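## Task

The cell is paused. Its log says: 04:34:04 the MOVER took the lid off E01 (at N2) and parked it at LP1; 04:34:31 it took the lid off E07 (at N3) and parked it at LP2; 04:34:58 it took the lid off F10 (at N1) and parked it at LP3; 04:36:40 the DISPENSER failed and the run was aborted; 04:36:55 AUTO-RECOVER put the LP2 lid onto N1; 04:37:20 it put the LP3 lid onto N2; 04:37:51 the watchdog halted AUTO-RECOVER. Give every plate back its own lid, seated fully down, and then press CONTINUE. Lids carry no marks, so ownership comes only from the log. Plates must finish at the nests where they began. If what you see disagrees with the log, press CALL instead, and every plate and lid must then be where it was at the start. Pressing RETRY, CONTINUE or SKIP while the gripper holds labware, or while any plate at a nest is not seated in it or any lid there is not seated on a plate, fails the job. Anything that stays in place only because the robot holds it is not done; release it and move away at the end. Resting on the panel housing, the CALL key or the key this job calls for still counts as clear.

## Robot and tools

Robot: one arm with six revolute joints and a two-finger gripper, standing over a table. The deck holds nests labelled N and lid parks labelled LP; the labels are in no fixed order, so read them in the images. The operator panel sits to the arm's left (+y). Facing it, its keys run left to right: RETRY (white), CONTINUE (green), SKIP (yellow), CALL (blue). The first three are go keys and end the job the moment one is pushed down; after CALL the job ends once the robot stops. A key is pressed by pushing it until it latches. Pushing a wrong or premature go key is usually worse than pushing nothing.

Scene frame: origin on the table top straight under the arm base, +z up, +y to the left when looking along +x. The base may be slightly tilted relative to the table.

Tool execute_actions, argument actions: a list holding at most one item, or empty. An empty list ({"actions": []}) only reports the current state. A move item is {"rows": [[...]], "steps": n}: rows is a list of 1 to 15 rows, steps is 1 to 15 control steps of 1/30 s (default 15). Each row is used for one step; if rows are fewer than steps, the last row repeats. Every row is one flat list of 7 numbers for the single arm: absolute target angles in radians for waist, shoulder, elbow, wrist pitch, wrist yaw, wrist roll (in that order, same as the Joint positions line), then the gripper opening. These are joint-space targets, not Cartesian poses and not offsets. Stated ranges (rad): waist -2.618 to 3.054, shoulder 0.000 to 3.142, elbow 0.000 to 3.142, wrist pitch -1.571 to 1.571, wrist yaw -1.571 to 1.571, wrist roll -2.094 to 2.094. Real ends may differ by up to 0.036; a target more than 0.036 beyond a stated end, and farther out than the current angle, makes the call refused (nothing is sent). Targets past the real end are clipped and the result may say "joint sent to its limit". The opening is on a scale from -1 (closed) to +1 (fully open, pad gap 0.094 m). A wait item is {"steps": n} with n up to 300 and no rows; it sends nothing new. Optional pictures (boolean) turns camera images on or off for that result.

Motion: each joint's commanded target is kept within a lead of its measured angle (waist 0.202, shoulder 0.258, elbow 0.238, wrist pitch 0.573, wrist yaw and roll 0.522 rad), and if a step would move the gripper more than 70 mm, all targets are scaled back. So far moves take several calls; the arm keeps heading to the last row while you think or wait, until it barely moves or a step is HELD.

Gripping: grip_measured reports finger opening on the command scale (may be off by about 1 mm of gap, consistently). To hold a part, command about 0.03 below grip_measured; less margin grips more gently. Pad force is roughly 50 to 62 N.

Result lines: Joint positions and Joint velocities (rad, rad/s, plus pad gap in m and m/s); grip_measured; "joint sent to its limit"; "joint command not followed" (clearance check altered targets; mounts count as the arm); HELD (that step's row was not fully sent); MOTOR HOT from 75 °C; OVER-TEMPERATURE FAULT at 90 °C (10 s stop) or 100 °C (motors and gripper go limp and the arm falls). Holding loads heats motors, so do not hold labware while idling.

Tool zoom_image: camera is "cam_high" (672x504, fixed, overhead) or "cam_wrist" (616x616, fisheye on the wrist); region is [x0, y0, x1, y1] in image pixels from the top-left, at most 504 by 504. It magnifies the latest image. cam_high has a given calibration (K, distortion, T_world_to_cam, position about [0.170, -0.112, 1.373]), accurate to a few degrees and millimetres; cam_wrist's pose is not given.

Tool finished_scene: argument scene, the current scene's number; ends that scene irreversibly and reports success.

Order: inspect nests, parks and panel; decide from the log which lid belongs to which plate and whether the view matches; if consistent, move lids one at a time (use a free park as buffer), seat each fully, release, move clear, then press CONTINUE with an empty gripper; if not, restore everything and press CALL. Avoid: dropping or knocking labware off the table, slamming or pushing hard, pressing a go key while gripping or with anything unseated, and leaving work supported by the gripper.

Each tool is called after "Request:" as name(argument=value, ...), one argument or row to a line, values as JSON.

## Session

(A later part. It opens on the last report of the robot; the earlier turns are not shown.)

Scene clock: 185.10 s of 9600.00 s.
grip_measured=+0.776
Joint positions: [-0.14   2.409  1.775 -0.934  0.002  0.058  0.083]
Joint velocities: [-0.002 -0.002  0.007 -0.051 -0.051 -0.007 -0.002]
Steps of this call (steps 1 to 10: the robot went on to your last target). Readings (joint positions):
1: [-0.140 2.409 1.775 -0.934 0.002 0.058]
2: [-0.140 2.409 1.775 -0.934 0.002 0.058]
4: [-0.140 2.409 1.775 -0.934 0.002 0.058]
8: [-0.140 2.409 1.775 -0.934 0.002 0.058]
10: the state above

Request:
execute_actions(
  actions=[
    {"rows": [[-0.14,2.385,1.775,-0.950,0.002,0.058,0.748],[-0.14,2.377,1.775,-0.950,0.002,0.058,0.748],[-0.14,2.372,1.775,-0.950,0.002,0.058,0.748],[-0.14,2.368,1.775,-0.953,0.002,0.058,0.748],[-0.14,2.365,1.775,-0.956,0.002,0.058,0.748],[-0.14,2.362,1.775,-0.959,0.002,0.058,0.748],[-0.14,2.359,1.775,-0.961,0.002,0.058,0.748],[-0.14,2.357,1.775,-0.963,0.002,0.058,0.748],[-0.14,2.355,1.775,-0.965,0.002,0.058,0.748],[-0.14,2.353,1.775,-0.967,0.002,0.058,0.748],[-0.14,2.351,1.775,-0.969,0.002,0.058,0.748],[-0.14,2.3495,1.775,-0.9705,0.002,0.058,0.748],[-0.14,2.348,1.775,-0.972,0.002,0.058,0.748],[-0.14,2.3475,1.775,-0.973,0.002,0.058,0.748],[-0.14,2.347,1.775,-0.974,0.002,0.058,0.748]], "steps": 15},
  ],
  pictures=false,
)

Request:
execute_actions(
  actions=[
    {"steps": 12},
  ],
)

Request:
zoom_image(
  camera="cam_wrist",
  region=[210, 190, 410, 370],
)

Scene clock: 226.27 s of 9600.00 s.
grip_measured=+0.776
Joint positions: [-0.14   2.382  1.775 -0.954  0.002  0.058  0.083]
Joint velocities: [-0.007 -0.051  0.002 -0.081 -0.125 -0.051  0.001]
Steps of this call (steps 1 to 15: the robot went on to your last target; steps 16 to 90: nothing new was sent; then 37.67 s passed at rest; steps 91 to 105: all 15 steps of this action). Readings (joint positions):
91: [-0.140 2.409 1.775 -0.934 0.002 0.058]
92: [-0.140 2.409 1.775 -0.935 0.002 0.058]
94: [-0.140 2.409 1.775 -0.936 0.002 0.058]
98: [-0.140 2.405 1.775 -0.941 0.002 0.058]
105: the state above

Scene clock: 226.67 s of 9600.00 s.
grip_measured=+0.776
Joint positions: [-0.14   2.38   1.775 -0.961  0.002  0.058  0.083]
Joint velocities: [ 0.002  0.002  0.002  0.022 -0.022  0.066  0.   ]
Steps of this call (steps 1 to 12: the robot went on to your last target). Readings (joint positions):
1: [-0.140 2.381 1.775 -0.956 0.002 0.058]
2: [-0.140 2.380 1.775 -0.956 0.002 0.058]
4: [-0.140 2.380 1.775 -0.958 0.002 0.058]
8: [-0.140 2.380 1.775 -0.960 0.002 0.058]
12: the state above

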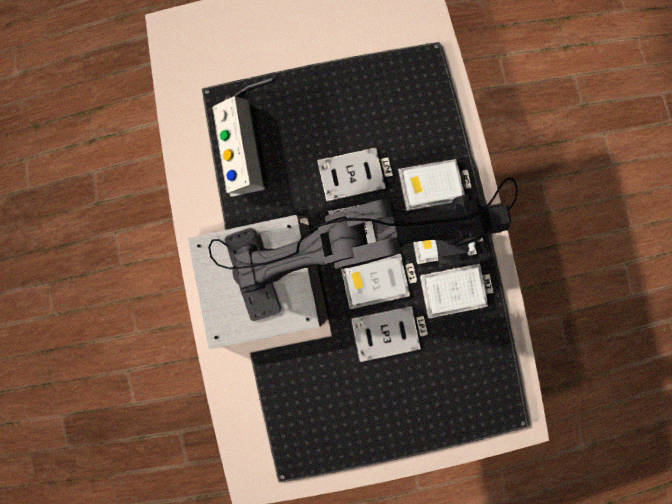

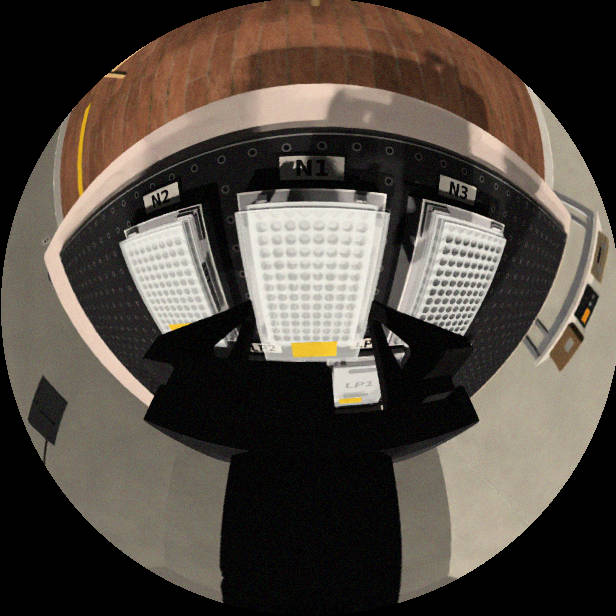

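Region (210, 190, 410, 370) of cam_wrist's 616x616 image, scaled by 2.520, with more detail than that image has; it fills the top 454 rows of this view, and the rest is white.

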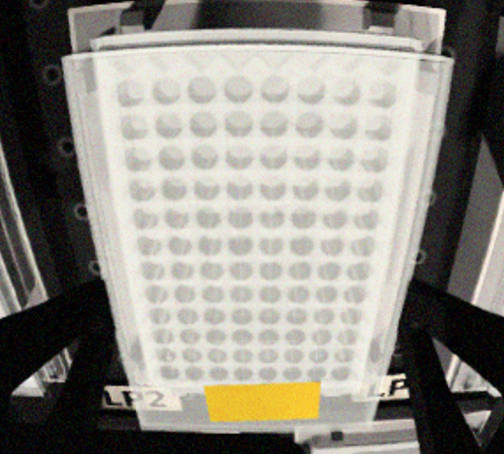

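Request:
execute_actions(
  actions=[
    {"rows": [[-0.1404,2.3472,1.7953,-0.9742,0.0020,0.0575,0.748],[-0.1417,2.3477,1.7961,-0.9747,0.0021,0.0561,0.748],[-0.1437,2.3485,1.7974,-0.9754,0.0022,0.0537,0.748],[-0.1465,2.3497,1.7992,-0.9765,0.0023,0.0505,0.748],[-0.1500,2.3511,1.8015,-0.9779,0.0025,0.0464,0.748],[-0.1541,2.3528,1.8042,-0.9795,0.0027,0.0416,0.748],[-0.1589,2.3548,1.8074,-0.9814,0.0030,0.0360,0.748],[-0.1643,2.3570,1.8109,-0.9834,0.0033,0.0297,0.748],[-0.1703,2.3595,1.8148,-0.9858,0.0036,0.0228,0.748],[-0.1767,2.3621,1.8190,-0.9883,0.0039,0.0153,0.748],[-0.1837,2.3650,1.8235,-0.9910,0.0043,0.0073,0.748],[-0.1910,2.3680,1.8283,-0.9938,0.0046,-0.0013,0.748],[-0.1988,2.3713,1.8334,-0.9968,0.0050,-0.0103,0.748],[-0.2070,2.3746,1.8387,-1.0000,0.0055,-0.0198,0.748],[-0.2155,2.3781,1.8443,-1.0033,0.0059,-0.0296,0.748]], "steps": 15},
  ],
  pictures=false,
)

Request:
execute_actions(
  actions=[
    {"rows": [[-0.2242,2.3817,1.8500,-1.0067,0.0063,-0.0398,0.748],[-0.2332,2.3854,1.8559,-1.0102,0.0068,-0.0503,0.748],[-0.2424,2.3892,1.8619,-1.0138,0.0073,-0.0610,0.748],[-0.2518,2.3931,1.8680,-1.0174,0.0078,-0.0719,0.748],[-0.2613,2.3970,1.8742,-1.0211,0.0083,-0.0829,0.748],[-0.2710,2.4010,1.8805,-1.0249,0.0088,-0.0941,0.748],[-0.2806,2.4050,1.8868,-1.0286,0.0092,-0.1054,0.748],[-0.2904,2.4090,1.8932,-1.0324,0.0098,-0.1166,0.748],[-0.3000,2.4130,1.8995,-1.0361,0.0102,-0.1279,0.748],[-0.3097,2.4170,1.9058,-1.0399,0.0107,-0.1391,0.748],[-0.3192,2.4209,1.9120,-1.0436,0.0112,-0.1501,0.748],[-0.3286,2.4248,1.9181,-1.0472,0.0117,-0.1610,0.748],[-0.3378,2.4286,1.9241,-1.0508,0.0122,-0.1717,0.748],[-0.3468,2.4323,1.9300,-1.0543,0.0127,-0.1822,0.748],[-0.3555,2.4359,1.9357,-1.0577,0.0131,-0.1924,0.748]], "steps": 15},
  ],
  pictures=false,
)

Request:
execute_actions(
  actions=[
    {"rows": [[-0.3640,2.4394,1.9413,-1.0610,0.0135,-0.2022,0.748],[-0.3722,2.4427,1.9466,-1.0642,0.0140,-0.2117,0.748],[-0.3800,2.4460,1.9517,-1.0672,0.0144,-0.2207,0.748],[-0.3874,2.4490,1.9565,-1.0701,0.0148,-0.2293,0.748],[-0.3943,2.4519,1.9610,-1.0727,0.0151,-0.2373,0.748],[-0.4007,2.4545,1.9652,-1.0752,0.0154,-0.2448,0.748],[-0.4067,2.4570,1.9691,-1.0776,0.0157,-0.2517,0.748],[-0.4121,2.4592,1.9726,-1.0796,0.0160,-0.2580,0.748],[-0.4169,2.4612,1.9758,-1.0815,0.0163,-0.2636,0.748],[-0.4210,2.4629,1.9785,-1.0831,0.0165,-0.2684,0.748],[-0.4245,2.4643,1.9808,-1.0845,0.0167,-0.2725,0.748],[-0.4273,2.4655,1.9826,-1.0856,0.0168,-0.2757,0.748],[-0.4293,2.4663,1.9839,-1.0864,0.0169,-0.2781,0.748],[-0.4306,2.4668,1.9847,-1.0868,0.0170,-0.2795,0.748],[-0.431,2.467,1.985,-1.087,0.017,-0.280,0.748]], "steps": 15},
  ],
  pictures=false,
)

Request:
execute_actions(
  actions=[
    {"steps": 18},
  ],
)

Request:
zoom_image(
  camera="cam_wrist",
  region=[210, 190, 410, 370],
)

Scene clock: 238.83 s of 9600.00 s.
grip_measured=+0.776
Joint positions: [-0.189  2.38   1.807 -0.981  0.002  0.008  0.083]
Joint velocities: [-0.266  0.002  0.154 -0.11  -0.007 -0.212 -0.001]
Steps of this call (steps 1 to 15: the robot went on to your last target; steps 16 to 90: nothing new was sent; then 8.67 s passed at rest; steps 91 to 105: all 15 steps of this action). Readings (joint positions):
91: [-0.140 2.380 1.775 -0.961 0.002 0.058]
92: [-0.140 2.380 1.775 -0.961 0.002 0.058]
94: [-0.140 2.380 1.775 -0.962 0.002 0.058]
98: [-0.143 2.380 1.775 -0.965 0.002 0.050]
105: the state above

Scene clock: 239.33 s of 9600.00 s.
grip_measured=+0.776
Joint positions: [-0.332  2.424  1.898 -1.028  0.005 -0.141  0.083]
Joint velocities: [-0.256  0.149  0.154 -0.183 -0.037 -0.286 -0.001]
Steps of this call (steps 1 to 15: all 15 steps of this action). Readings (joint positions):
1: [-0.198 2.380 1.813 -0.983 0.002 0.000]
2: [-0.208 2.380 1.819 -0.985 0.002 -0.008]
4: [-0.227 2.380 1.830 -0.991 0.002 -0.026]
8: [-0.266 2.389 1.858 -1.004 0.002 -0.066]
15: the state above

Scene clock: 239.83 s of 9600.00 s.
grip_measured=+0.776
Joint positions: [-0.426  2.459  1.956 -1.067  0.013 -0.259  0.083]
Joint velocities: [-0.061  0.032  0.027 -0.007 -0.022 -0.022  0.   ]
Steps of this call (steps 1 to 15: all 15 steps of this action). Readings (joint positions):
1: [-0.342 2.429 1.903 -1.032 0.006 -0.152]
2: [-0.351 2.433 1.908 -1.036 0.006 -0.162]
4: [-0.368 2.440 1.919 -1.043 0.008 -0.182]
8: [-0.397 2.450 1.937 -1.055 0.010 -0.218]
15: the state above

Scene clock: 240.43 s of 9600.00 s.
grip_measured=+0.776
Joint positions: [-0.427  2.461  1.957 -1.073  0.014 -0.274  0.083]
Joint velocities: [-0.007  0.007 -0.007  0.081 -0.066 -0.007 -0.001]
Steps of this call (steps 1 to 18: the robot went on to your last target). Readings (joint positions):
1: [-0.427 2.460 1.956 -1.068 0.013 -0.262]
2: [-0.427 2.460 1.957 -1.069 0.013 -0.264]
4: [-0.427 2.461 1.957 -1.071 0.014 -0.268]
8: [-0.427 2.461 1.957 -1.073 0.014 -0.272]
18: the state above

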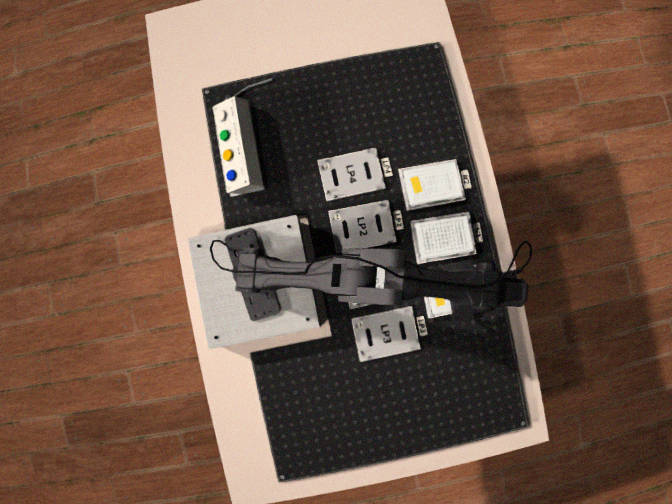

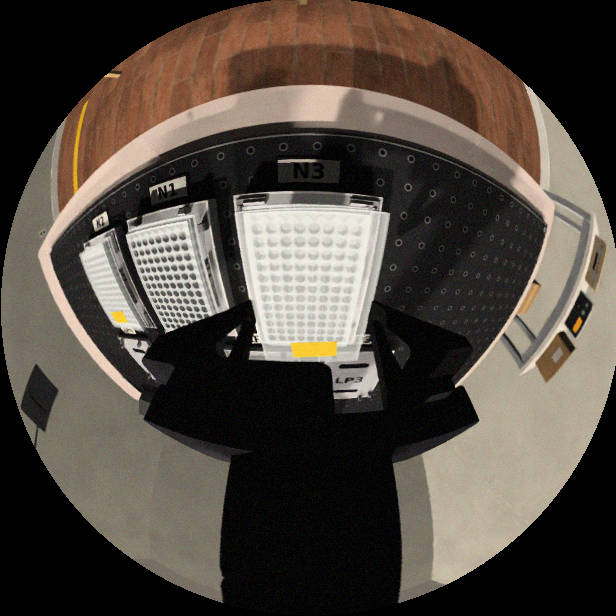

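Region (210, 190, 410, 370) of cam_wrist's 616x616 image, scaled by 2.520, with more detail than that image has; it fills the top 454 rows of this view, and the rest is white.

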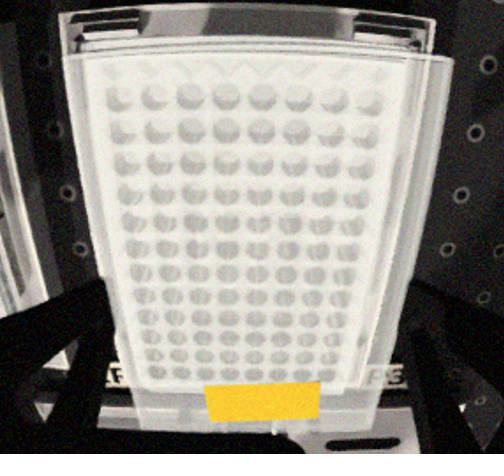

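Request:
execute_actions(
  actions=[
    {"rows": [[-0.424,2.461,1.957,-1.073,0.014,-0.270,0.748],[-0.421,2.461,1.957,-1.073,0.014,-0.266,0.748],[-0.419,2.461,1.957,-1.073,0.014,-0.262,0.748],[-0.417,2.461,1.957,-1.073,0.014,-0.258,0.748],[-0.416,2.461,1.957,-1.073,0.014,-0.255,0.748],[-0.415,2.461,1.957,-1.073,0.014,-0.252,0.748],[-0.4145,2.461,1.957,-1.073,0.014,-0.250,0.748],[-0.414,2.461,1.957,-1.073,0.014,-0.248,0.748],[-0.414,2.461,1.957,-1.073,0.014,-0.247,0.748],[-0.414,2.461,1.957,-1.073,0.014,-0.246,0.748]], "steps": 15},
  ],
  pictures=false,
)

Request:
execute_actions(
  actions=[
    {"steps": 12},
  ],
)

Request:
zoom_image(
  camera="cam_wrist",
  region=[210, 190, 410, 370],
)

Scene clock: 248.20 s of 9600.00 s.
grip_measured=+0.776
Joint positions: [-0.421  2.461  1.957 -1.074  0.014 -0.254  0.083]
Joint velocities: [ 0.007 -0.012 -0.002  0.007  0.007  0.007 -0.   ]
Steps of this call (steps 1 to 15: the robot went on to your last target; steps 16 to 90: nothing new was sent; then 4.27 s passed at rest; steps 91 to 105: all 15 steps of this action). Readings (joint positions):
91: [-0.427 2.461 1.957 -1.074 0.014 -0.274]
92: [-0.427 2.461 1.957 -1.074 0.014 -0.274]
94: [-0.427 2.461 1.957 -1.074 0.014 -0.271]
98: [-0.426 2.461 1.957 -1.074 0.014 -0.263]
105: the state above

Scene clock: 248.60 s of 9600.00 s.
grip_measured=+0.776
Joint positions: [-0.421  2.461  1.957 -1.074  0.014 -0.252  0.083]
Joint velocities: [ 0.002  0.002 -0.002  0.051 -0.051  0.007 -0.001]
Steps of this call (steps 1 to 12: the robot went on to your last target). Readings (joint positions):
1: [-0.421 2.461 1.957 -1.074 0.014 -0.254]
2: [-0.421 2.461 1.957 -1.074 0.014 -0.254]
4: [-0.421 2.461 1.957 -1.074 0.014 -0.253]
8: [-0.421 2.461 1.957 -1.074 0.014 -0.252]
12: the state above

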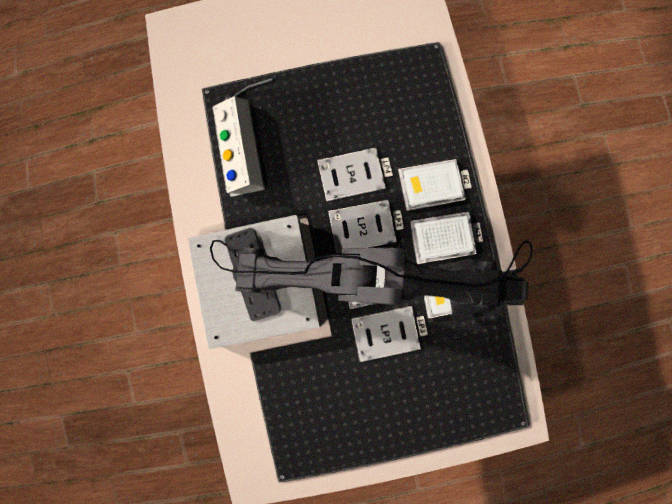

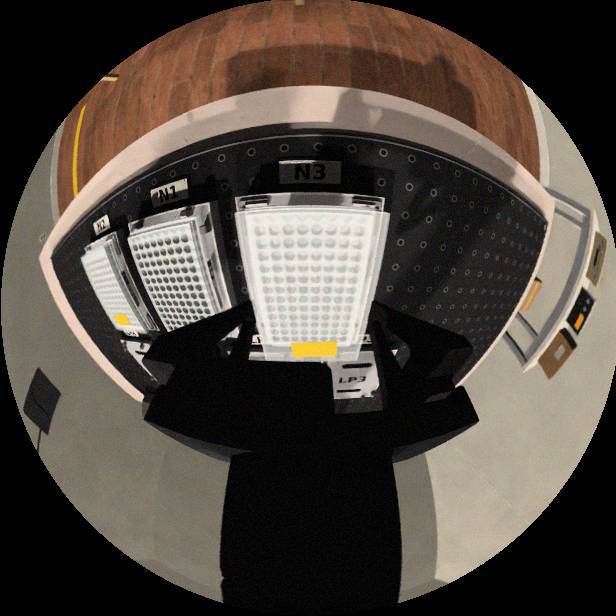

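Region (210, 190, 410, 370) of cam_wrist's 616x616 image, scaled by 2.520, with more detail than that image has; it fills the top 454 rows of this view, and the rest is white.

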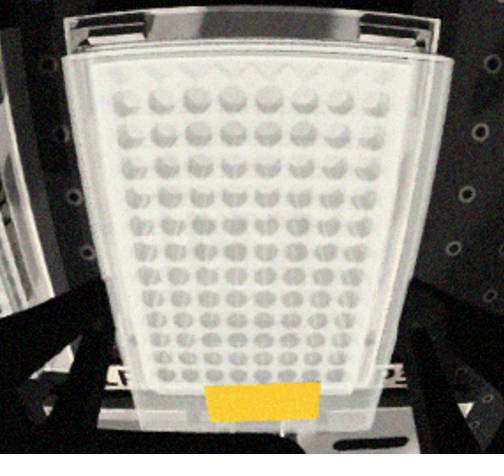

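Request:
execute_actions(
  actions=[
    {"rows": [[-0.421,2.461,1.950,-1.062,0.011,-0.252,0.748],[-0.421,2.461,1.945,-1.057,0.009,-0.252,0.748],[-0.421,2.461,1.941,-1.053,0.007,-0.252,0.748],[-0.421,2.461,1.938,-1.049,0.005,-0.252,0.748],[-0.421,2.461,1.936,-1.046,0.004,-0.252,0.748],[-0.421,2.461,1.934,-1.043,0.003,-0.252,0.748],[-0.421,2.461,1.9325,-1.041,0.002,-0.252,0.748],[-0.421,2.461,1.931,-1.039,0.001,-0.252,0.748],[-0.421,2.461,1.930,-1.0375,0.001,-0.252,0.748],[-0.421,2.461,1.9295,-1.036,0.001,-0.252,0.748],[-0.421,2.461,1.929,-1.035,0.001,-0.252,0.748]], "steps": 15},
  ],
  pictures=false,
)

Request:
execute_actions(
  actions=[
    {"steps": 15},
  ],
)

Request:
zoom_image(
  camera="cam_wrist",
  region=[210, 190, 410, 370],
)

Scene clock: 266.57 s of 9600.00 s.
grip_measured=+0.776
Joint positions: [-0.421  2.461  1.937 -1.056  0.01  -0.252  0.083]
Joint velocities: [ 0.002  0.012  0.012  0.007  0.051 -0.125 -0.   ]
Steps of this call (steps 1 to 15: the robot went on to your last target; steps 16 to 90: nothing new was sent; then 14.47 s passed at rest; steps 91 to 105: all 15 steps of this action). Readings (joint positions):
91: [-0.421 2.461 1.957 -1.074 0.014 -0.252]
92: [-0.421 2.461 1.957 -1.074 0.014 -0.252]
94: [-0.421 2.461 1.955 -1.072 0.014 -0.252]
98: [-0.421 2.461 1.943 -1.064 0.012 -0.252]
105: the state above

Scene clock: 267.07 s of 9600.00 s.
grip_measured=+0.776
Joint positions: [-0.421  2.461  1.937 -1.052  0.01  -0.252  0.083]
Joint velocities: [-0.017 -0.007  0.007  0.022  0.007 -0.066  0.001]
Steps of this call (steps 1 to 15: the robot went on to your last target). Readings (joint positions):
1: [-0.421 2.461 1.937 -1.055 0.010 -0.252]
2: [-0.421 2.461 1.937 -1.054 0.010 -0.252]
4: [-0.421 2.461 1.937 -1.054 0.010 -0.252]
8: [-0.421 2.461 1.937 -1.053 0.010 -0.252]
15: the state above
The arm was judged still, so your last target was given up. Only a new action makes it travel on or press farther. Fingers that are still opening or closing keep moving.

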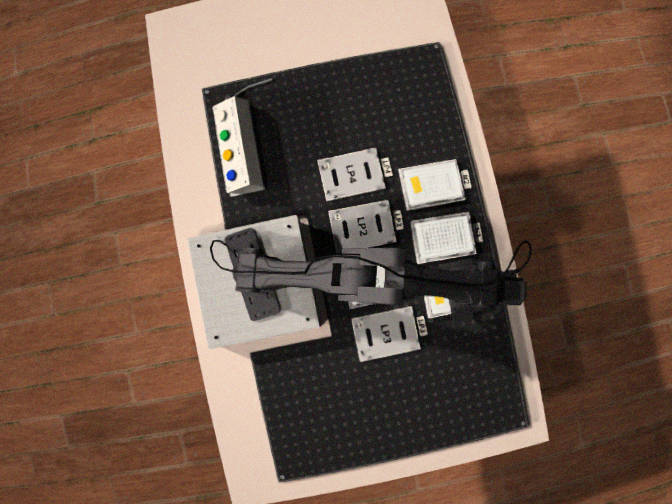

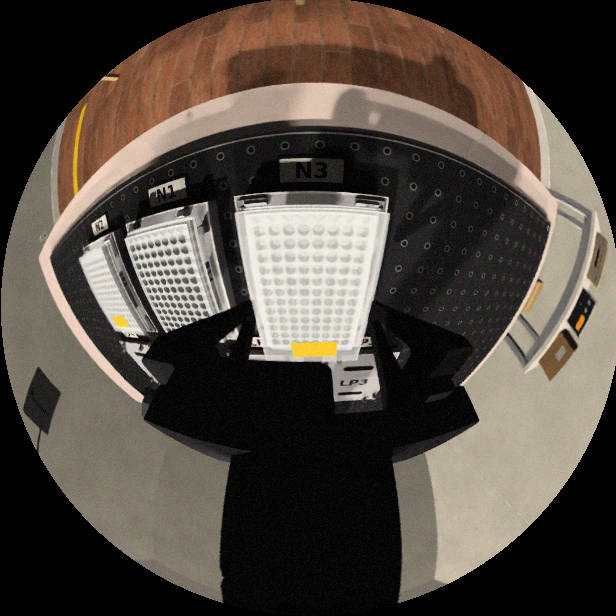

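Region (210, 190, 410, 370) of cam_wrist's 616x616 image, scaled by 2.520, with more detail than that image has; it fills the top 454 rows of this view, and the rest is white.

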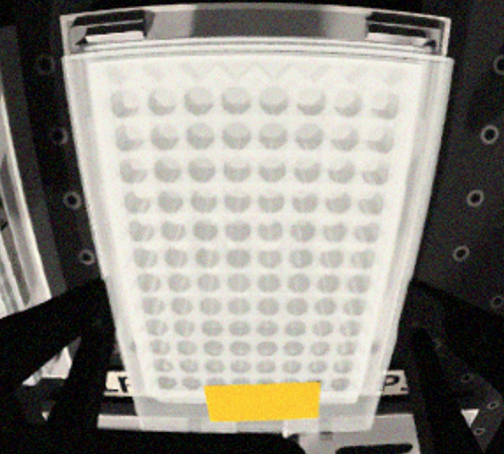

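Request:
execute_actions(
  actions=[
    {"rows": [[-0.421,2.466,1.937,-1.046,0.004,-0.252,0.748],[-0.421,2.469,1.937,-1.042,0.001,-0.252,0.748],[-0.421,2.472,1.937,-1.039,-0.002,-0.252,0.748],[-0.421,2.474,1.937,-1.036,-0.002,-0.252,0.748],[-0.421,2.476,1.937,-1.034,-0.002,-0.252,0.748],[-0.421,2.477,1.937,-1.032,-0.002,-0.252,0.748],[-0.421,2.478,1.937,-1.030,-0.002,-0.252,0.748],[-0.421,2.479,1.937,-1.028,-0.002,-0.252,0.748],[-0.421,2.480,1.937,-1.0265,-0.002,-0.252,0.748],[-0.421,2.4805,1.937,-1.025,-0.002,-0.252,0.748],[-0.421,2.481,1.937,-1.024,-0.002,-0.252,0.748],[-0.421,2.4815,1.937,-1.023,-0.002,-0.252,0.748],[-0.421,2.482,1.937,-1.0225,-0.002,-0.252,0.748],[-0.421,2.482,1.937,-1.022,-0.002,-0.252,0.748],[-0.421,2.482,1.937,-1.022,-0.002,-0.252,0.748]], "steps": 15},
  ],
  pictures=false,
)

Request:
execute_actions(
  actions=[
    {"steps": 15},
  ],
)

Request:
zoom_image(
  camera="cam_wrist",
  region=[210, 190, 410, 370],
)

Scene clock: 272.47 s of 9600.00 s.
grip_measured=+0.776
Joint positions: [-0.421  2.479  1.937 -1.043  0.007 -0.252  0.083]
Joint velocities: [-0.002  0.032 -0.007 -0.007  0.051 -0.11   0.001]
Steps of this call (steps 1 to 90: nothing new was sent; then 1.90 s passed at rest; steps 91 to 105: all 15 steps of this action). Readings (joint positions):
91: [-0.421 2.461 1.937 -1.052 0.010 -0.252]
92: [-0.421 2.461 1.937 -1.052 0.010 -0.252]
94: [-0.421 2.461 1.937 -1.052 0.009 -0.252]
98: [-0.421 2.463 1.937 -1.050 0.008 -0.252]
105: the state above

Scene clock: 272.97 s of 9600.00 s.
grip_measured=+0.776
Joint positions: [-0.421  2.479  1.937 -1.04   0.007 -0.252  0.083]
Joint velocities: [-0.007 -0.012  0.012 -0.081 -0.051 -0.051 -0.   ]
Steps of this call (steps 1 to 15: the robot went on to your last target). Readings (joint positions):
1: [-0.421 2.479 1.937 -1.042 0.007 -0.252]
2: [-0.421 2.479 1.937 -1.042 0.007 -0.252]
4: [-0.421 2.479 1.937 -1.041 0.007 -0.252]
8: [-0.421 2.479 1.937 -1.041 0.007 -0.252]
15: the state above
The arm was judged still, so your last target was given up. Only a new action makes it travel on or press farther. Fingers that are still opening or closing keep moving.

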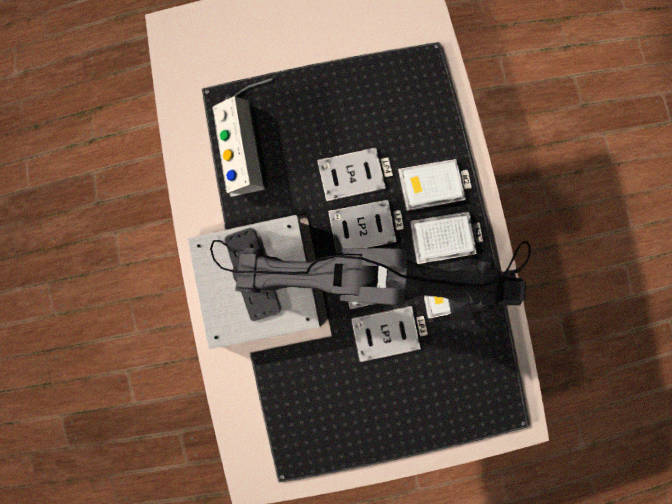

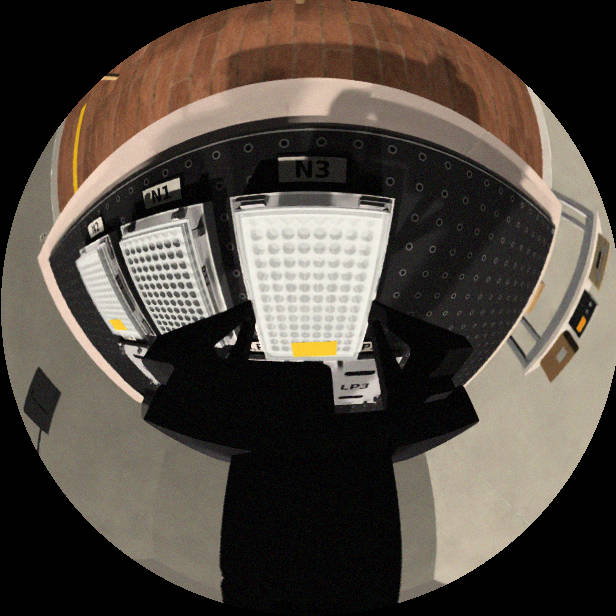

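Region (210, 190, 410, 370) of cam_wrist's 616x616 image, scaled by 2.520, with more detail than that image has; it fills the top 454 rows of this view, and the rest is white.

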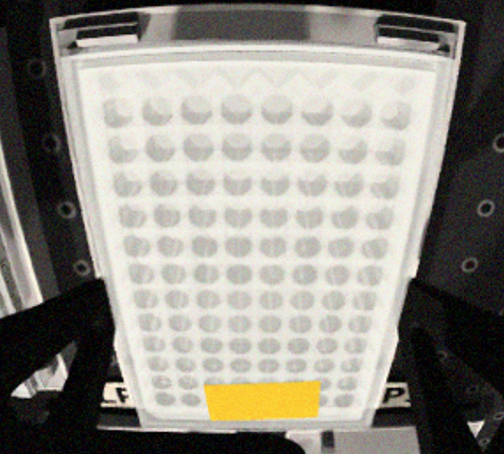

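Request:
execute_actions(
  actions=[
    {"rows": [[-0.421,2.479,1.937,-1.040,0.007,-0.252,0.765],[-0.421,2.479,1.937,-1.040,0.007,-0.252,0.775],[-0.421,2.479,1.937,-1.040,0.007,-0.252,0.785],[-0.421,2.479,1.937,-1.040,0.007,-0.252,0.80],[-0.421,2.479,1.937,-1.040,0.007,-0.252,0.82],[-0.421,2.479,1.937,-1.040,0.007,-0.252,0.845],[-0.421,2.479,1.937,-1.040,0.007,-0.252,0.87],[-0.421,2.479,1.937,-1.040,0.007,-0.252,0.90],[-0.421,2.479,1.937,-1.040,0.007,-0.252,0.93],[-0.421,2.479,1.937,-1.040,0.007,-0.252,0.96],[-0.421,2.479,1.937,-1.040,0.007,-0.252,0.98],[-0.421,2.479,1.937,-1.040,0.007,-0.252,1.0]], "steps": 15},
  ],
  pictures=false,
)

Request:
execute_actions(
  actions=[
    {"steps": 8},
  ],
)

Request:
zoom_image(
  camera="cam_wrist",
  region=[210, 190, 410, 370],
)

Scene clock: 277.60 s of 9600.00 s.
grip_measured=+1.000
Joint positions: [-0.421  2.479  1.937 -1.04   0.007 -0.252  0.094]
Joint velocities: [ 0.012 -0.007 -0.007 -0.081 -0.007 -0.022  0.   ]
Steps of this call (steps 1 to 90: nothing new was sent; then 1.13 s passed at rest; steps 91 to 105: all 15 steps of this action). Readings (joint positions):
91: [-0.421 2.479 1.937 -1.040 0.007 -0.252]
92: [-0.421 2.479 1.937 -1.040 0.007 -0.252]
94: [-0.421 2.479 1.937 -1.040 0.007 -0.252]
98: [-0.421 2.479 1.937 -1.040 0.007 -0.252]
105: the state above

Scene clock: 277.87 s of 9600.00 s.
grip_measured=+1.000
Joint positions: [-0.421  2.479  1.937 -1.04   0.007 -0.252  0.094]
Joint velocities: [ 0.002 -0.007 -0.002 -0.007  0.022 -0.051  0.   ]
Steps of this call (steps 1 to 8: the robot went on to your last target). Readings (joint positions):
1: [-0.421 2.479 1.937 -1.040 0.007 -0.252]
2: [-0.421 2.479 1.937 -1.040 0.007 -0.252]
4: [-0.421 2.479 1.937 -1.040 0.007 -0.252]
8: the state above

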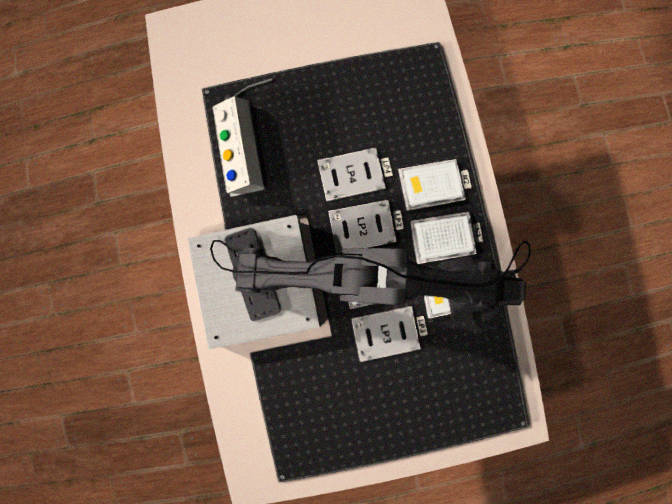

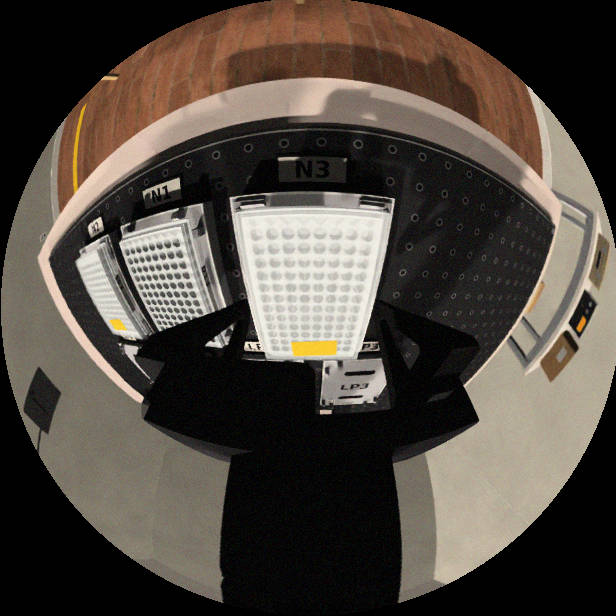

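Region (210, 190, 410, 370) of cam_wrist's 616x616 image, scaled by 2.520, with more detail than that image has; it fills the top 454 rows of this view, and the rest is white.

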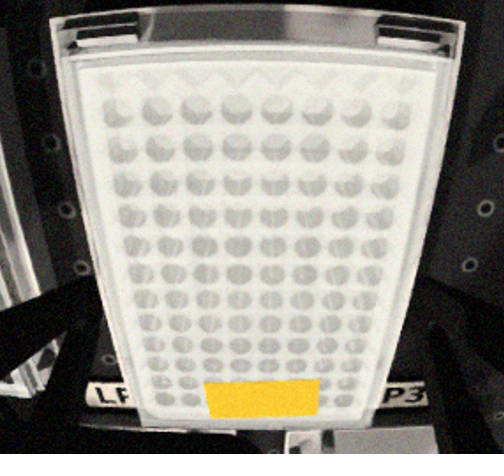

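Request:
execute_actions(
  actions=[
    {"rows": [[-0.421,2.455,1.937,-1.054,0.007,-0.252,1],[-0.421,2.447,1.937,-1.055,0.007,-0.252,1],[-0.421,2.441,1.937,-1.056,0.007,-0.252,1],[-0.421,2.437,1.937,-1.058,0.007,-0.252,1],[-0.421,2.433,1.937,-1.061,0.007,-0.252,1],[-0.421,2.429,1.937,-1.064,0.007,-0.252,1],[-0.421,2.425,1.937,-1.067,0.007,-0.252,1],[-0.421,2.421,1.945,-1.070,0.007,-0.252,1],[-0.421,2.418,1.955,-1.073,0.007,-0.252,1],[-0.421,2.415,1.963,-1.076,0.007,-0.252,1],[-0.4205,2.412,1.969,-1.079,0.007,-0.2515,1],[-0.4191,2.410,1.973,-1.082,0.007,-0.2500,1],[-0.4168,2.408,1.976,-1.085,0.007,-0.2477,1],[-0.4137,2.406,1.979,-1.088,0.007,-0.2445,1],[-0.4096,2.405,1.981,-1.090,0.007,-0.2403,1]], "steps": 15},
  ],
  pictures=false,
)

Request:
execute_actions(
  actions=[
    {"rows": [[-0.4048,2.405,1.981,-1.092,0.007,-0.2354,1],[-0.3992,2.405,1.981,-1.093,0.007,-0.2297,1],[-0.3930,2.405,1.981,-1.094,0.007,-0.2232,1],[-0.3859,2.405,1.981,-1.094,0.007,-0.2160,1],[-0.3782,2.405,1.981,-1.094,0.007,-0.2081,1],[-0.3699,2.405,1.981,-1.094,0.007,-0.1996,1],[-0.3610,2.405,1.981,-1.094,0.007,-0.1904,1],[-0.3515,2.405,1.981,-1.094,0.007,-0.1807,1],[-0.3414,2.405,1.981,-1.094,0.007,-0.1704,1],[-0.3308,2.405,1.981,-1.094,0.007,-0.1595,1],[-0.3198,2.405,1.981,-1.094,0.007,-0.1482,1],[-0.3083,2.405,1.981,-1.094,0.007,-0.1364,1],[-0.2964,2.405,1.981,-1.094,0.007,-0.1241,1],[-0.2841,2.405,1.981,-1.094,0.007,-0.1115,1],[-0.2714,2.405,1.981,-1.094,0.007,-0.0985,1]], "steps": 15},
  ],
  pictures=false,
)

Request:
execute_actions(
  actions=[
    {"rows": [[-0.2584,2.405,1.981,-1.094,0.007,-0.0852,1],[-0.2452,2.405,1.981,-1.094,0.007,-0.0716,1],[-0.2316,2.405,1.981,-1.094,0.007,-0.0577,1],[-0.2179,2.405,1.981,-1.094,0.007,-0.0436,1],[-0.2039,2.405,1.981,-1.094,0.007,-0.0293,1],[-0.1899,2.405,1.981,-1.094,0.007,-0.0148,1],[-0.1756,2.405,1.981,-1.094,0.007,-0.0002,1],[-0.1613,2.405,1.981,-1.094,0.007,0.0145,1],[-0.1469,2.405,1.981,-1.094,0.007,0.0292,1],[-0.1325,2.405,1.981,-1.094,0.007,0.0440,1],[-0.1181,2.405,1.981,-1.094,0.007,0.0588,1],[-0.1037,2.405,1.981,-1.094,0.007,0.0735,1],[-0.0893,2.405,1.981,-1.094,0.007,0.0883,1],[-0.0751,2.405,1.981,-1.094,0.007,0.1028,1],[-0.0611,2.405,1.981,-1.094,0.007,0.1173,1]], "steps": 15},
  ],
  pictures=false,
)

Request:
execute_actions(
  actions=[
    {"rows": [[-0.0471,2.405,1.981,-1.094,0.007,0.1316,1],[-0.0334,2.405,1.981,-1.094,0.007,0.1457,1],[-0.0198,2.405,1.981,-1.094,0.007,0.1596,1],[-0.0065,2.405,1.981,-1.094,0.007,0.1732,1],[0.0064,2.410,1.981,-1.094,0.007,0.1865,1],[0.0191,2.415,1.981,-1.094,0.007,0.1995,1],[0.0314,2.420,1.981,-1.094,0.007,0.2121,1],[0.0433,2.425,1.981,-1.094,0.007,0.2244,1],[0.0548,2.430,1.981,-1.094,0.007,0.2362,1],[0.0659,2.434,1.981,-1.094,0.007,0.2475,1],[0.0764,2.438,1.981,-1.094,0.007,0.2584,1],[0.0865,2.441,1.981,-1.094,0.007,0.2687,1],[0.0960,2.444,1.981,-1.094,0.007,0.2784,1],[0.1049,2.446,1.981,-1.094,0.007,0.2876,1],[0.1132,2.448,1.981,-1.094,0.007,0.2961,1]], "steps": 15},
  ],
  pictures=false,
)

Request:
execute_actions(
  actions=[
    {"rows": [[0.1210,2.450,1.981,-1.094,0.007,0.3041,1],[0.1280,2.451,1.981,-1.094,0.007,0.3112,1],[0.1342,2.452,1.981,-1.094,0.007,0.3177,1],[0.1398,2.453,1.981,-1.094,0.007,0.3234,1],[0.1446,2.454,1.981,-1.094,0.007,0.3283,1],[0.1487,2.4545,1.981,-1.094,0.007,0.3325,1],[0.1518,2.455,1.981,-1.094,0.007,0.3357,1],[0.1541,2.4555,1.981,-1.094,0.007,0.3380,1],[0.1555,2.456,1.981,-1.094,0.007,0.3395,1],[0.156,2.456,1.981,-1.094,0.007,0.340,1]], "steps": 15},
  ],
  pictures=false,
)

Request:
execute_actions(
  actions=[
    {"steps": 15},
  ],
)

Request:
zoom_image(
  camera="cam_wrist",
  region=[210, 190, 410, 370],
)

Scene clock: 314.87 s of 9600.00 s.
grip_measured=+1.000
Joint positions: [-0.421  2.444  1.949 -1.068  0.007 -0.251  0.094]
Joint velocities: [-0.017 -0.085  0.115 -0.066  0.007  0.037  0.   ]
Steps of this call (steps 1 to 15: the robot went on to your last target; steps 16 to 90: nothing new was sent; then 33.50 s passed at rest; steps 91 to 105: all 15 steps of this action). Readings (joint positions):
91: [-0.421 2.479 1.937 -1.040 0.007 -0.252]
92: [-0.421 2.479 1.937 -1.041 0.007 -0.252]
94: [-0.421 2.479 1.937 -1.041 0.007 -0.252]
98: [-0.421 2.473 1.937 -1.049 0.007 -0.252]
105: the state above

Scene clock: 315.37 s of 9600.00 s.
grip_measured=+1.000
Joint positions: [-0.301  2.434  1.957 -1.08   0.007 -0.151  0.094]
Joint velocities: [ 0.335 -0.012  0.007 -0.007  0.051  0.271  0.   ]
Steps of this call (steps 1 to 15: all 15 steps of this action). Readings (joint positions):
1: [-0.421 2.440 1.952 -1.069 0.007 -0.249]
2: [-0.419 2.438 1.954 -1.070 0.007 -0.247]
4: [-0.413 2.435 1.957 -1.073 0.007 -0.240]
8: [-0.383 2.434 1.957 -1.077 0.007 -0.216]
15: the state above

Scene clock: 315.87 s of 9600.00 s.
grip_measured=+1.000
Joint positions: [-0.092  2.434  1.957 -1.08   0.007  0.05   0.094]
Joint velocities: [ 0.408 -0.002 -0.002 -0.081 -0.022  0.374  0.   ]
Steps of this call (steps 1 to 15: all 15 steps of this action). Readings (joint positions):
1: [-0.288 2.434 1.957 -1.080 0.007 -0.140]
2: [-0.275 2.434 1.957 -1.080 0.007 -0.128]
4: [-0.249 2.434 1.957 -1.080 0.007 -0.103]
8: [-0.194 2.434 1.957 -1.080 0.007 -0.050]
15: the state above

Scene clock: 316.37 s of 9600.00 s.
grip_measured=+1.000
Joint positions: [ 0.094  2.434  1.957 -1.08   0.007  0.246  0.094]
Joint velocities: [ 0.256 -0.002  0.002  0.022 -0.007  0.286  0.   ]
Steps of this call (steps 1 to 15: all 15 steps of this action). Readings (joint positions):
1: [-0.077 2.434 1.957 -1.080 0.007 0.065]
2: [-0.063 2.434 1.957 -1.080 0.007 0.079]
4: [-0.035 2.434 1.957 -1.080 0.007 0.108]
8: [0.017 2.434 1.957 -1.080 0.007 0.163]
15: the state above

Scene clock: 316.87 s of 9600.00 s.
grip_measured=+1.000
Joint positions: [ 0.152  2.453  1.957 -1.082  0.007  0.328  0.094]
Joint velocities: [-0.027  0.002 -0.017 -0.007  0.022  0.095  0.   ]
Steps of this call (steps 1 to 15: all 15 steps of this action). Readings (joint positions):
1: [0.103 2.434 1.957 -1.080 0.007 0.256]
2: [0.111 2.434 1.957 -1.080 0.007 0.265]
4: [0.126 2.435 1.957 -1.080 0.007 0.283]
8: [0.145 2.444 1.957 -1.081 0.007 0.309]
15: the state above

Scene clock: 317.37 s of 9600.00 s.
grip_measured=+1.000
Joint positions: [ 0.152  2.453  1.957 -1.082  0.007  0.333  0.094]
Joint velocities: [-0.007  0.007  0.007  0.007 -0.051  0.007  0.   ]
Steps of this call (steps 1 to 15: the robot went on to your last target). Readings (joint positions):
1: [0.152 2.453 1.957 -1.082 0.007 0.330]
2: [0.152 2.453 1.957 -1.082 0.007 0.330]
4: [0.152 2.453 1.957 -1.082 0.007 0.332]
8: [0.152 2.453 1.957 -1.082 0.007 0.333]
15: the state above
The arm was judged still, so your last target was given up. Only a new action makes it travel on or press farther. Fingers that are still opening or closing keep moving.

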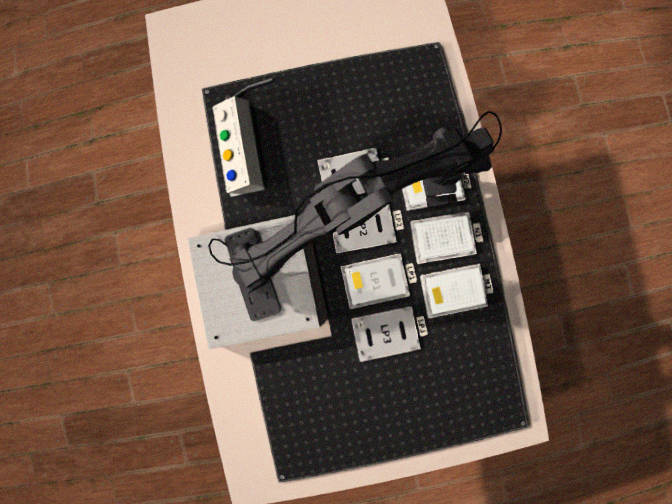

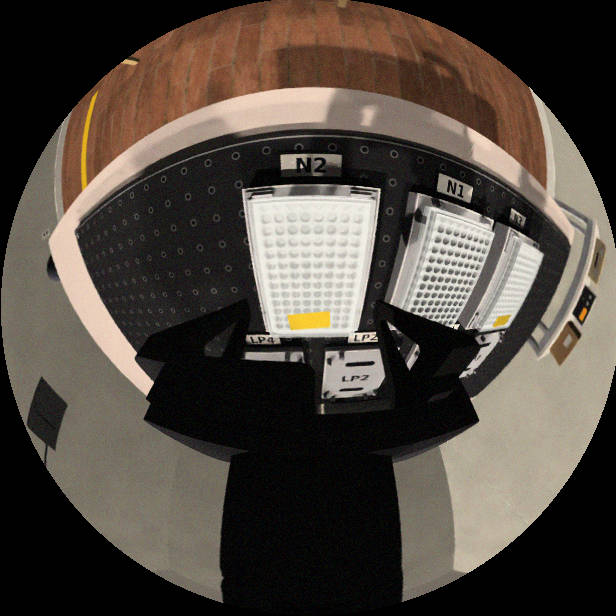

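Region (210, 190, 410, 370) of cam_wrist's 616x616 image, scaled by 2.520, with more detail than that image has; it fills the top 454 rows of this view, and the rest is white.

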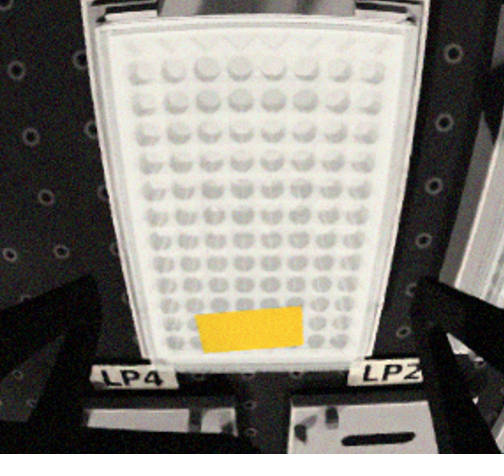

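Request:
execute_actions(
  actions=[
    {"rows": [[0.149,2.462,1.957,-1.070,0.007,0.333,1],[0.146,2.467,1.957,-1.063,0.007,0.333,1],[0.144,2.471,1.957,-1.057,0.007,0.333,1],[0.143,2.474,1.957,-1.052,0.007,0.333,1],[0.142,2.477,1.957,-1.047,0.007,0.333,1],[0.141,2.480,1.957,-1.043,0.007,0.333,1],[0.141,2.482,1.957,-1.039,0.007,0.333,1],[0.141,2.484,1.957,-1.035,0.007,0.333,1],[0.141,2.486,1.957,-1.032,0.007,0.333,1],[0.141,2.4875,1.957,-1.029,0.007,0.333,1],[0.141,2.489,1.957,-1.0265,0.007,0.333,1],[0.141,2.490,1.957,-1.0245,0.007,0.333,1],[0.141,2.4905,1.957,-1.023,0.007,0.333,1],[0.141,2.491,1.957,-1.022,0.007,0.333,1],[0.141,2.491,1.957,-1.021,0.007,0.333,1]], "steps": 15},
  ],
  pictures=false,
)

Request:
execute_actions(
  actions=[
    {"steps": 18},
  ],
)

Request:
zoom_image(
  camera="cam_wrist",
  region=[210, 190, 410, 370],
)

Scene clock: 338.00 s of 9600.00 s.
grip_measured=+1.000
Joint positions: [ 0.152  2.489  1.957 -1.047  0.007  0.334  0.094]
Joint velocities: [ 0.007  0.022 -0.002 -0.022 -0.007 -0.022  0.   ]
Steps of this call (steps 1 to 90: nothing new was sent; then 17.13 s passed at rest; steps 91 to 105: all 15 steps of this action). Readings (joint positions):
91: [0.152 2.453 1.957 -1.082 0.007 0.334]
92: [0.152 2.453 1.957 -1.081 0.007 0.334]
94: [0.152 2.454 1.957 -1.079 0.007 0.334]
98: [0.152 2.468 1.957 -1.066 0.007 0.334]
105: the state above

Scene clock: 338.60 s of 9600.00 s.
grip_measured=+1.000
Joint positions: [ 0.152  2.489  1.957 -1.038  0.007  0.334  0.094]
Joint velocities: [ 0.002 -0.012 -0.017 -0.022 -0.007 -0.022  0.   ]
Steps of this call (steps 1 to 15: the robot went on to your last target; steps 16 to 18: nothing new was sent). Readings (joint positions):
1: [0.152 2.489 1.957 -1.046 0.007 0.334]
2: [0.152 2.489 1.957 -1.044 0.007 0.334]
4: [0.152 2.489 1.957 -1.042 0.007 0.334]
8: [0.152 2.489 1.957 -1.039 0.007 0.334]
18: the state above
The arm was judged still, so your last target was given up. Only a new action makes it travel on or press farther. Fingers that are still opening or closing keep moving.

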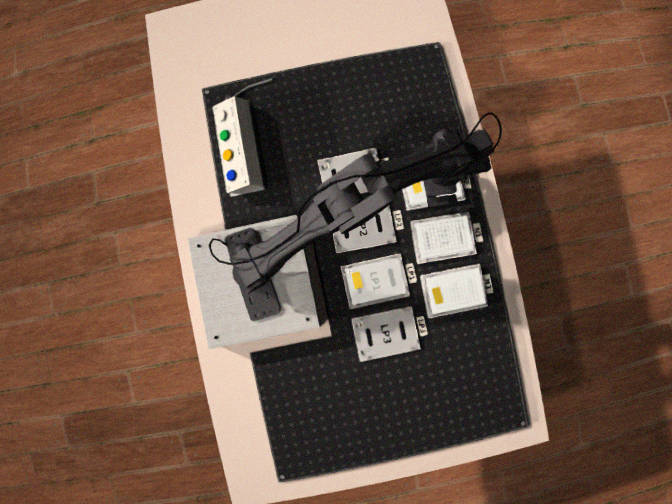

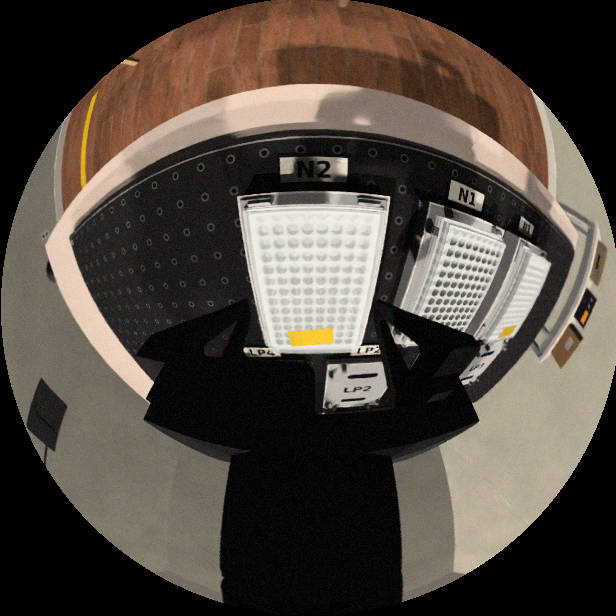

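Region (210, 190, 410, 370) of cam_wrist's 616x616 image, scaled by 2.520, with more detail than that image has; it fills the top 454 rows of this view, and the rest is white.

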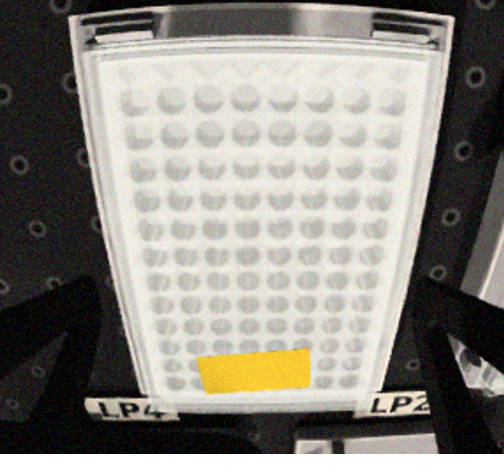

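Request:
execute_actions(
  actions=[
    {"rows": [[0.152,2.492,1.957,-1.034,0.015,0.334,1],[0.152,2.495,1.957,-1.030,0.020,0.334,1],[0.152,2.498,1.957,-1.027,0.023,0.334,1],[0.152,2.501,1.957,-1.024,0.023,0.334,1],[0.152,2.503,1.957,-1.022,0.023,0.334,1],[0.152,2.505,1.957,-1.020,0.023,0.334,1],[0.152,2.506,1.957,-1.018,0.023,0.334,1],[0.152,2.507,1.957,-1.016,0.023,0.334,1],[0.152,2.508,1.957,-1.014,0.023,0.334,1],[0.152,2.509,1.957,-1.0125,0.023,0.334,1],[0.152,2.5095,1.957,-1.011,0.023,0.334,1],[0.152,2.510,1.957,-1.010,0.023,0.334,1],[0.152,2.5105,1.957,-1.009,0.023,0.334,1],[0.152,2.511,1.957,-1.0085,0.023,0.334,1],[0.152,2.511,1.957,-1.008,0.023,0.334,1]], "steps": 15},
  ],
  pictures=false,
)

Request:
execute_actions(
  actions=[
    {"steps": 15},
  ],
)

Request:
zoom_image(
  camera="cam_wrist",
  region=[210, 190, 410, 370],
)

Scene clock: 344.20 s of 9600.00 s.
grip_measured=+1.000
Joint positions: [ 0.152  2.505  1.957 -1.029  0.013  0.334  0.094]
Joint velocities: [-0.012  0.061 -0.012 -0.022 -0.051 -0.066  0.   ]
Steps of this call (steps 1 to 90: nothing new was sent; then 2.10 s passed at rest; steps 91 to 105: all 15 steps of this action). Readings (joint positions):
91: [0.152 2.489 1.957 -1.038 0.007 0.334]
92: [0.152 2.489 1.957 -1.038 0.008 0.334]
94: [0.152 2.489 1.957 -1.038 0.010 0.334]
98: [0.152 2.490 1.957 -1.038 0.012 0.334]
105: the state above

Scene clock: 344.70 s of 9600.00 s.
grip_measured=+1.000
Joint positions: [ 0.152  2.508  1.957 -1.026  0.013  0.334  0.094]
Joint velocities: [-0.007 -0.012 -0.007 -0.037  0.051 -0.037  0.   ]
Steps of this call (steps 1 to 15: the robot went on to your last target). Readings (joint positions):
1: [0.152 2.507 1.957 -1.029 0.013 0.334]
2: [0.152 2.508 1.957 -1.028 0.013 0.334]
4: [0.152 2.508 1.957 -1.028 0.013 0.334]
8: [0.152 2.508 1.957 -1.027 0.013 0.334]
15: the state above
The arm was judged still, so your last target was given up. Only a new action makes it travel on or press farther. Fingers that are still opening or closing keep moving.

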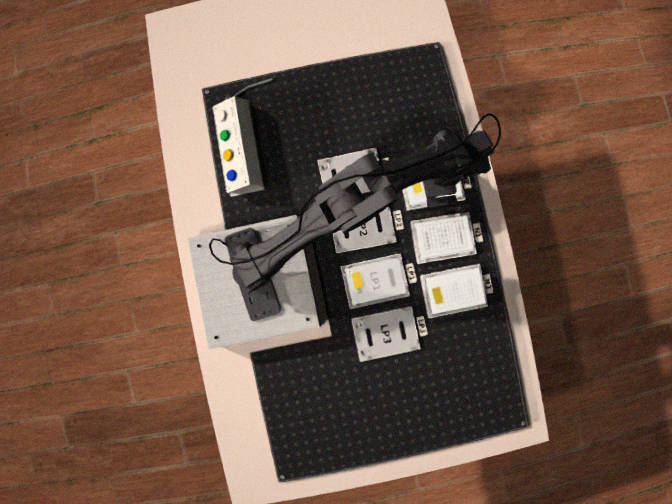

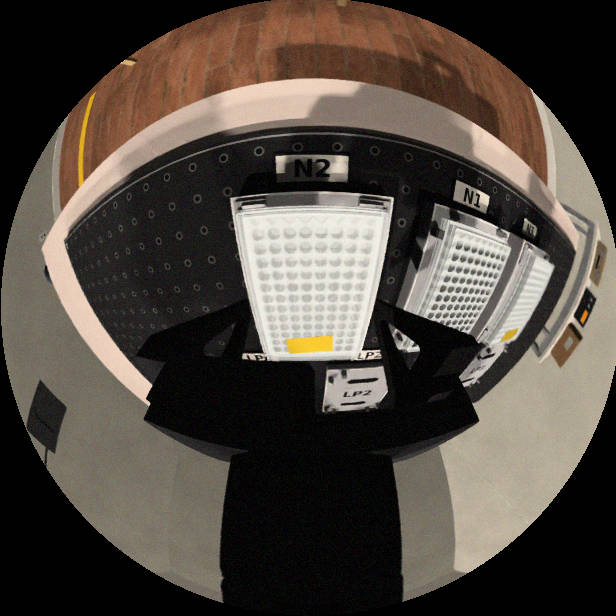

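Region (210, 190, 410, 370) of cam_wrist's 616x616 image, scaled by 2.520, with more detail than that image has; it fills the top 454 rows of this view, and the rest is white.

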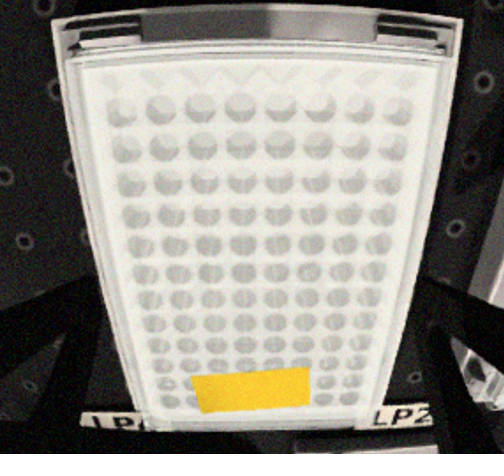

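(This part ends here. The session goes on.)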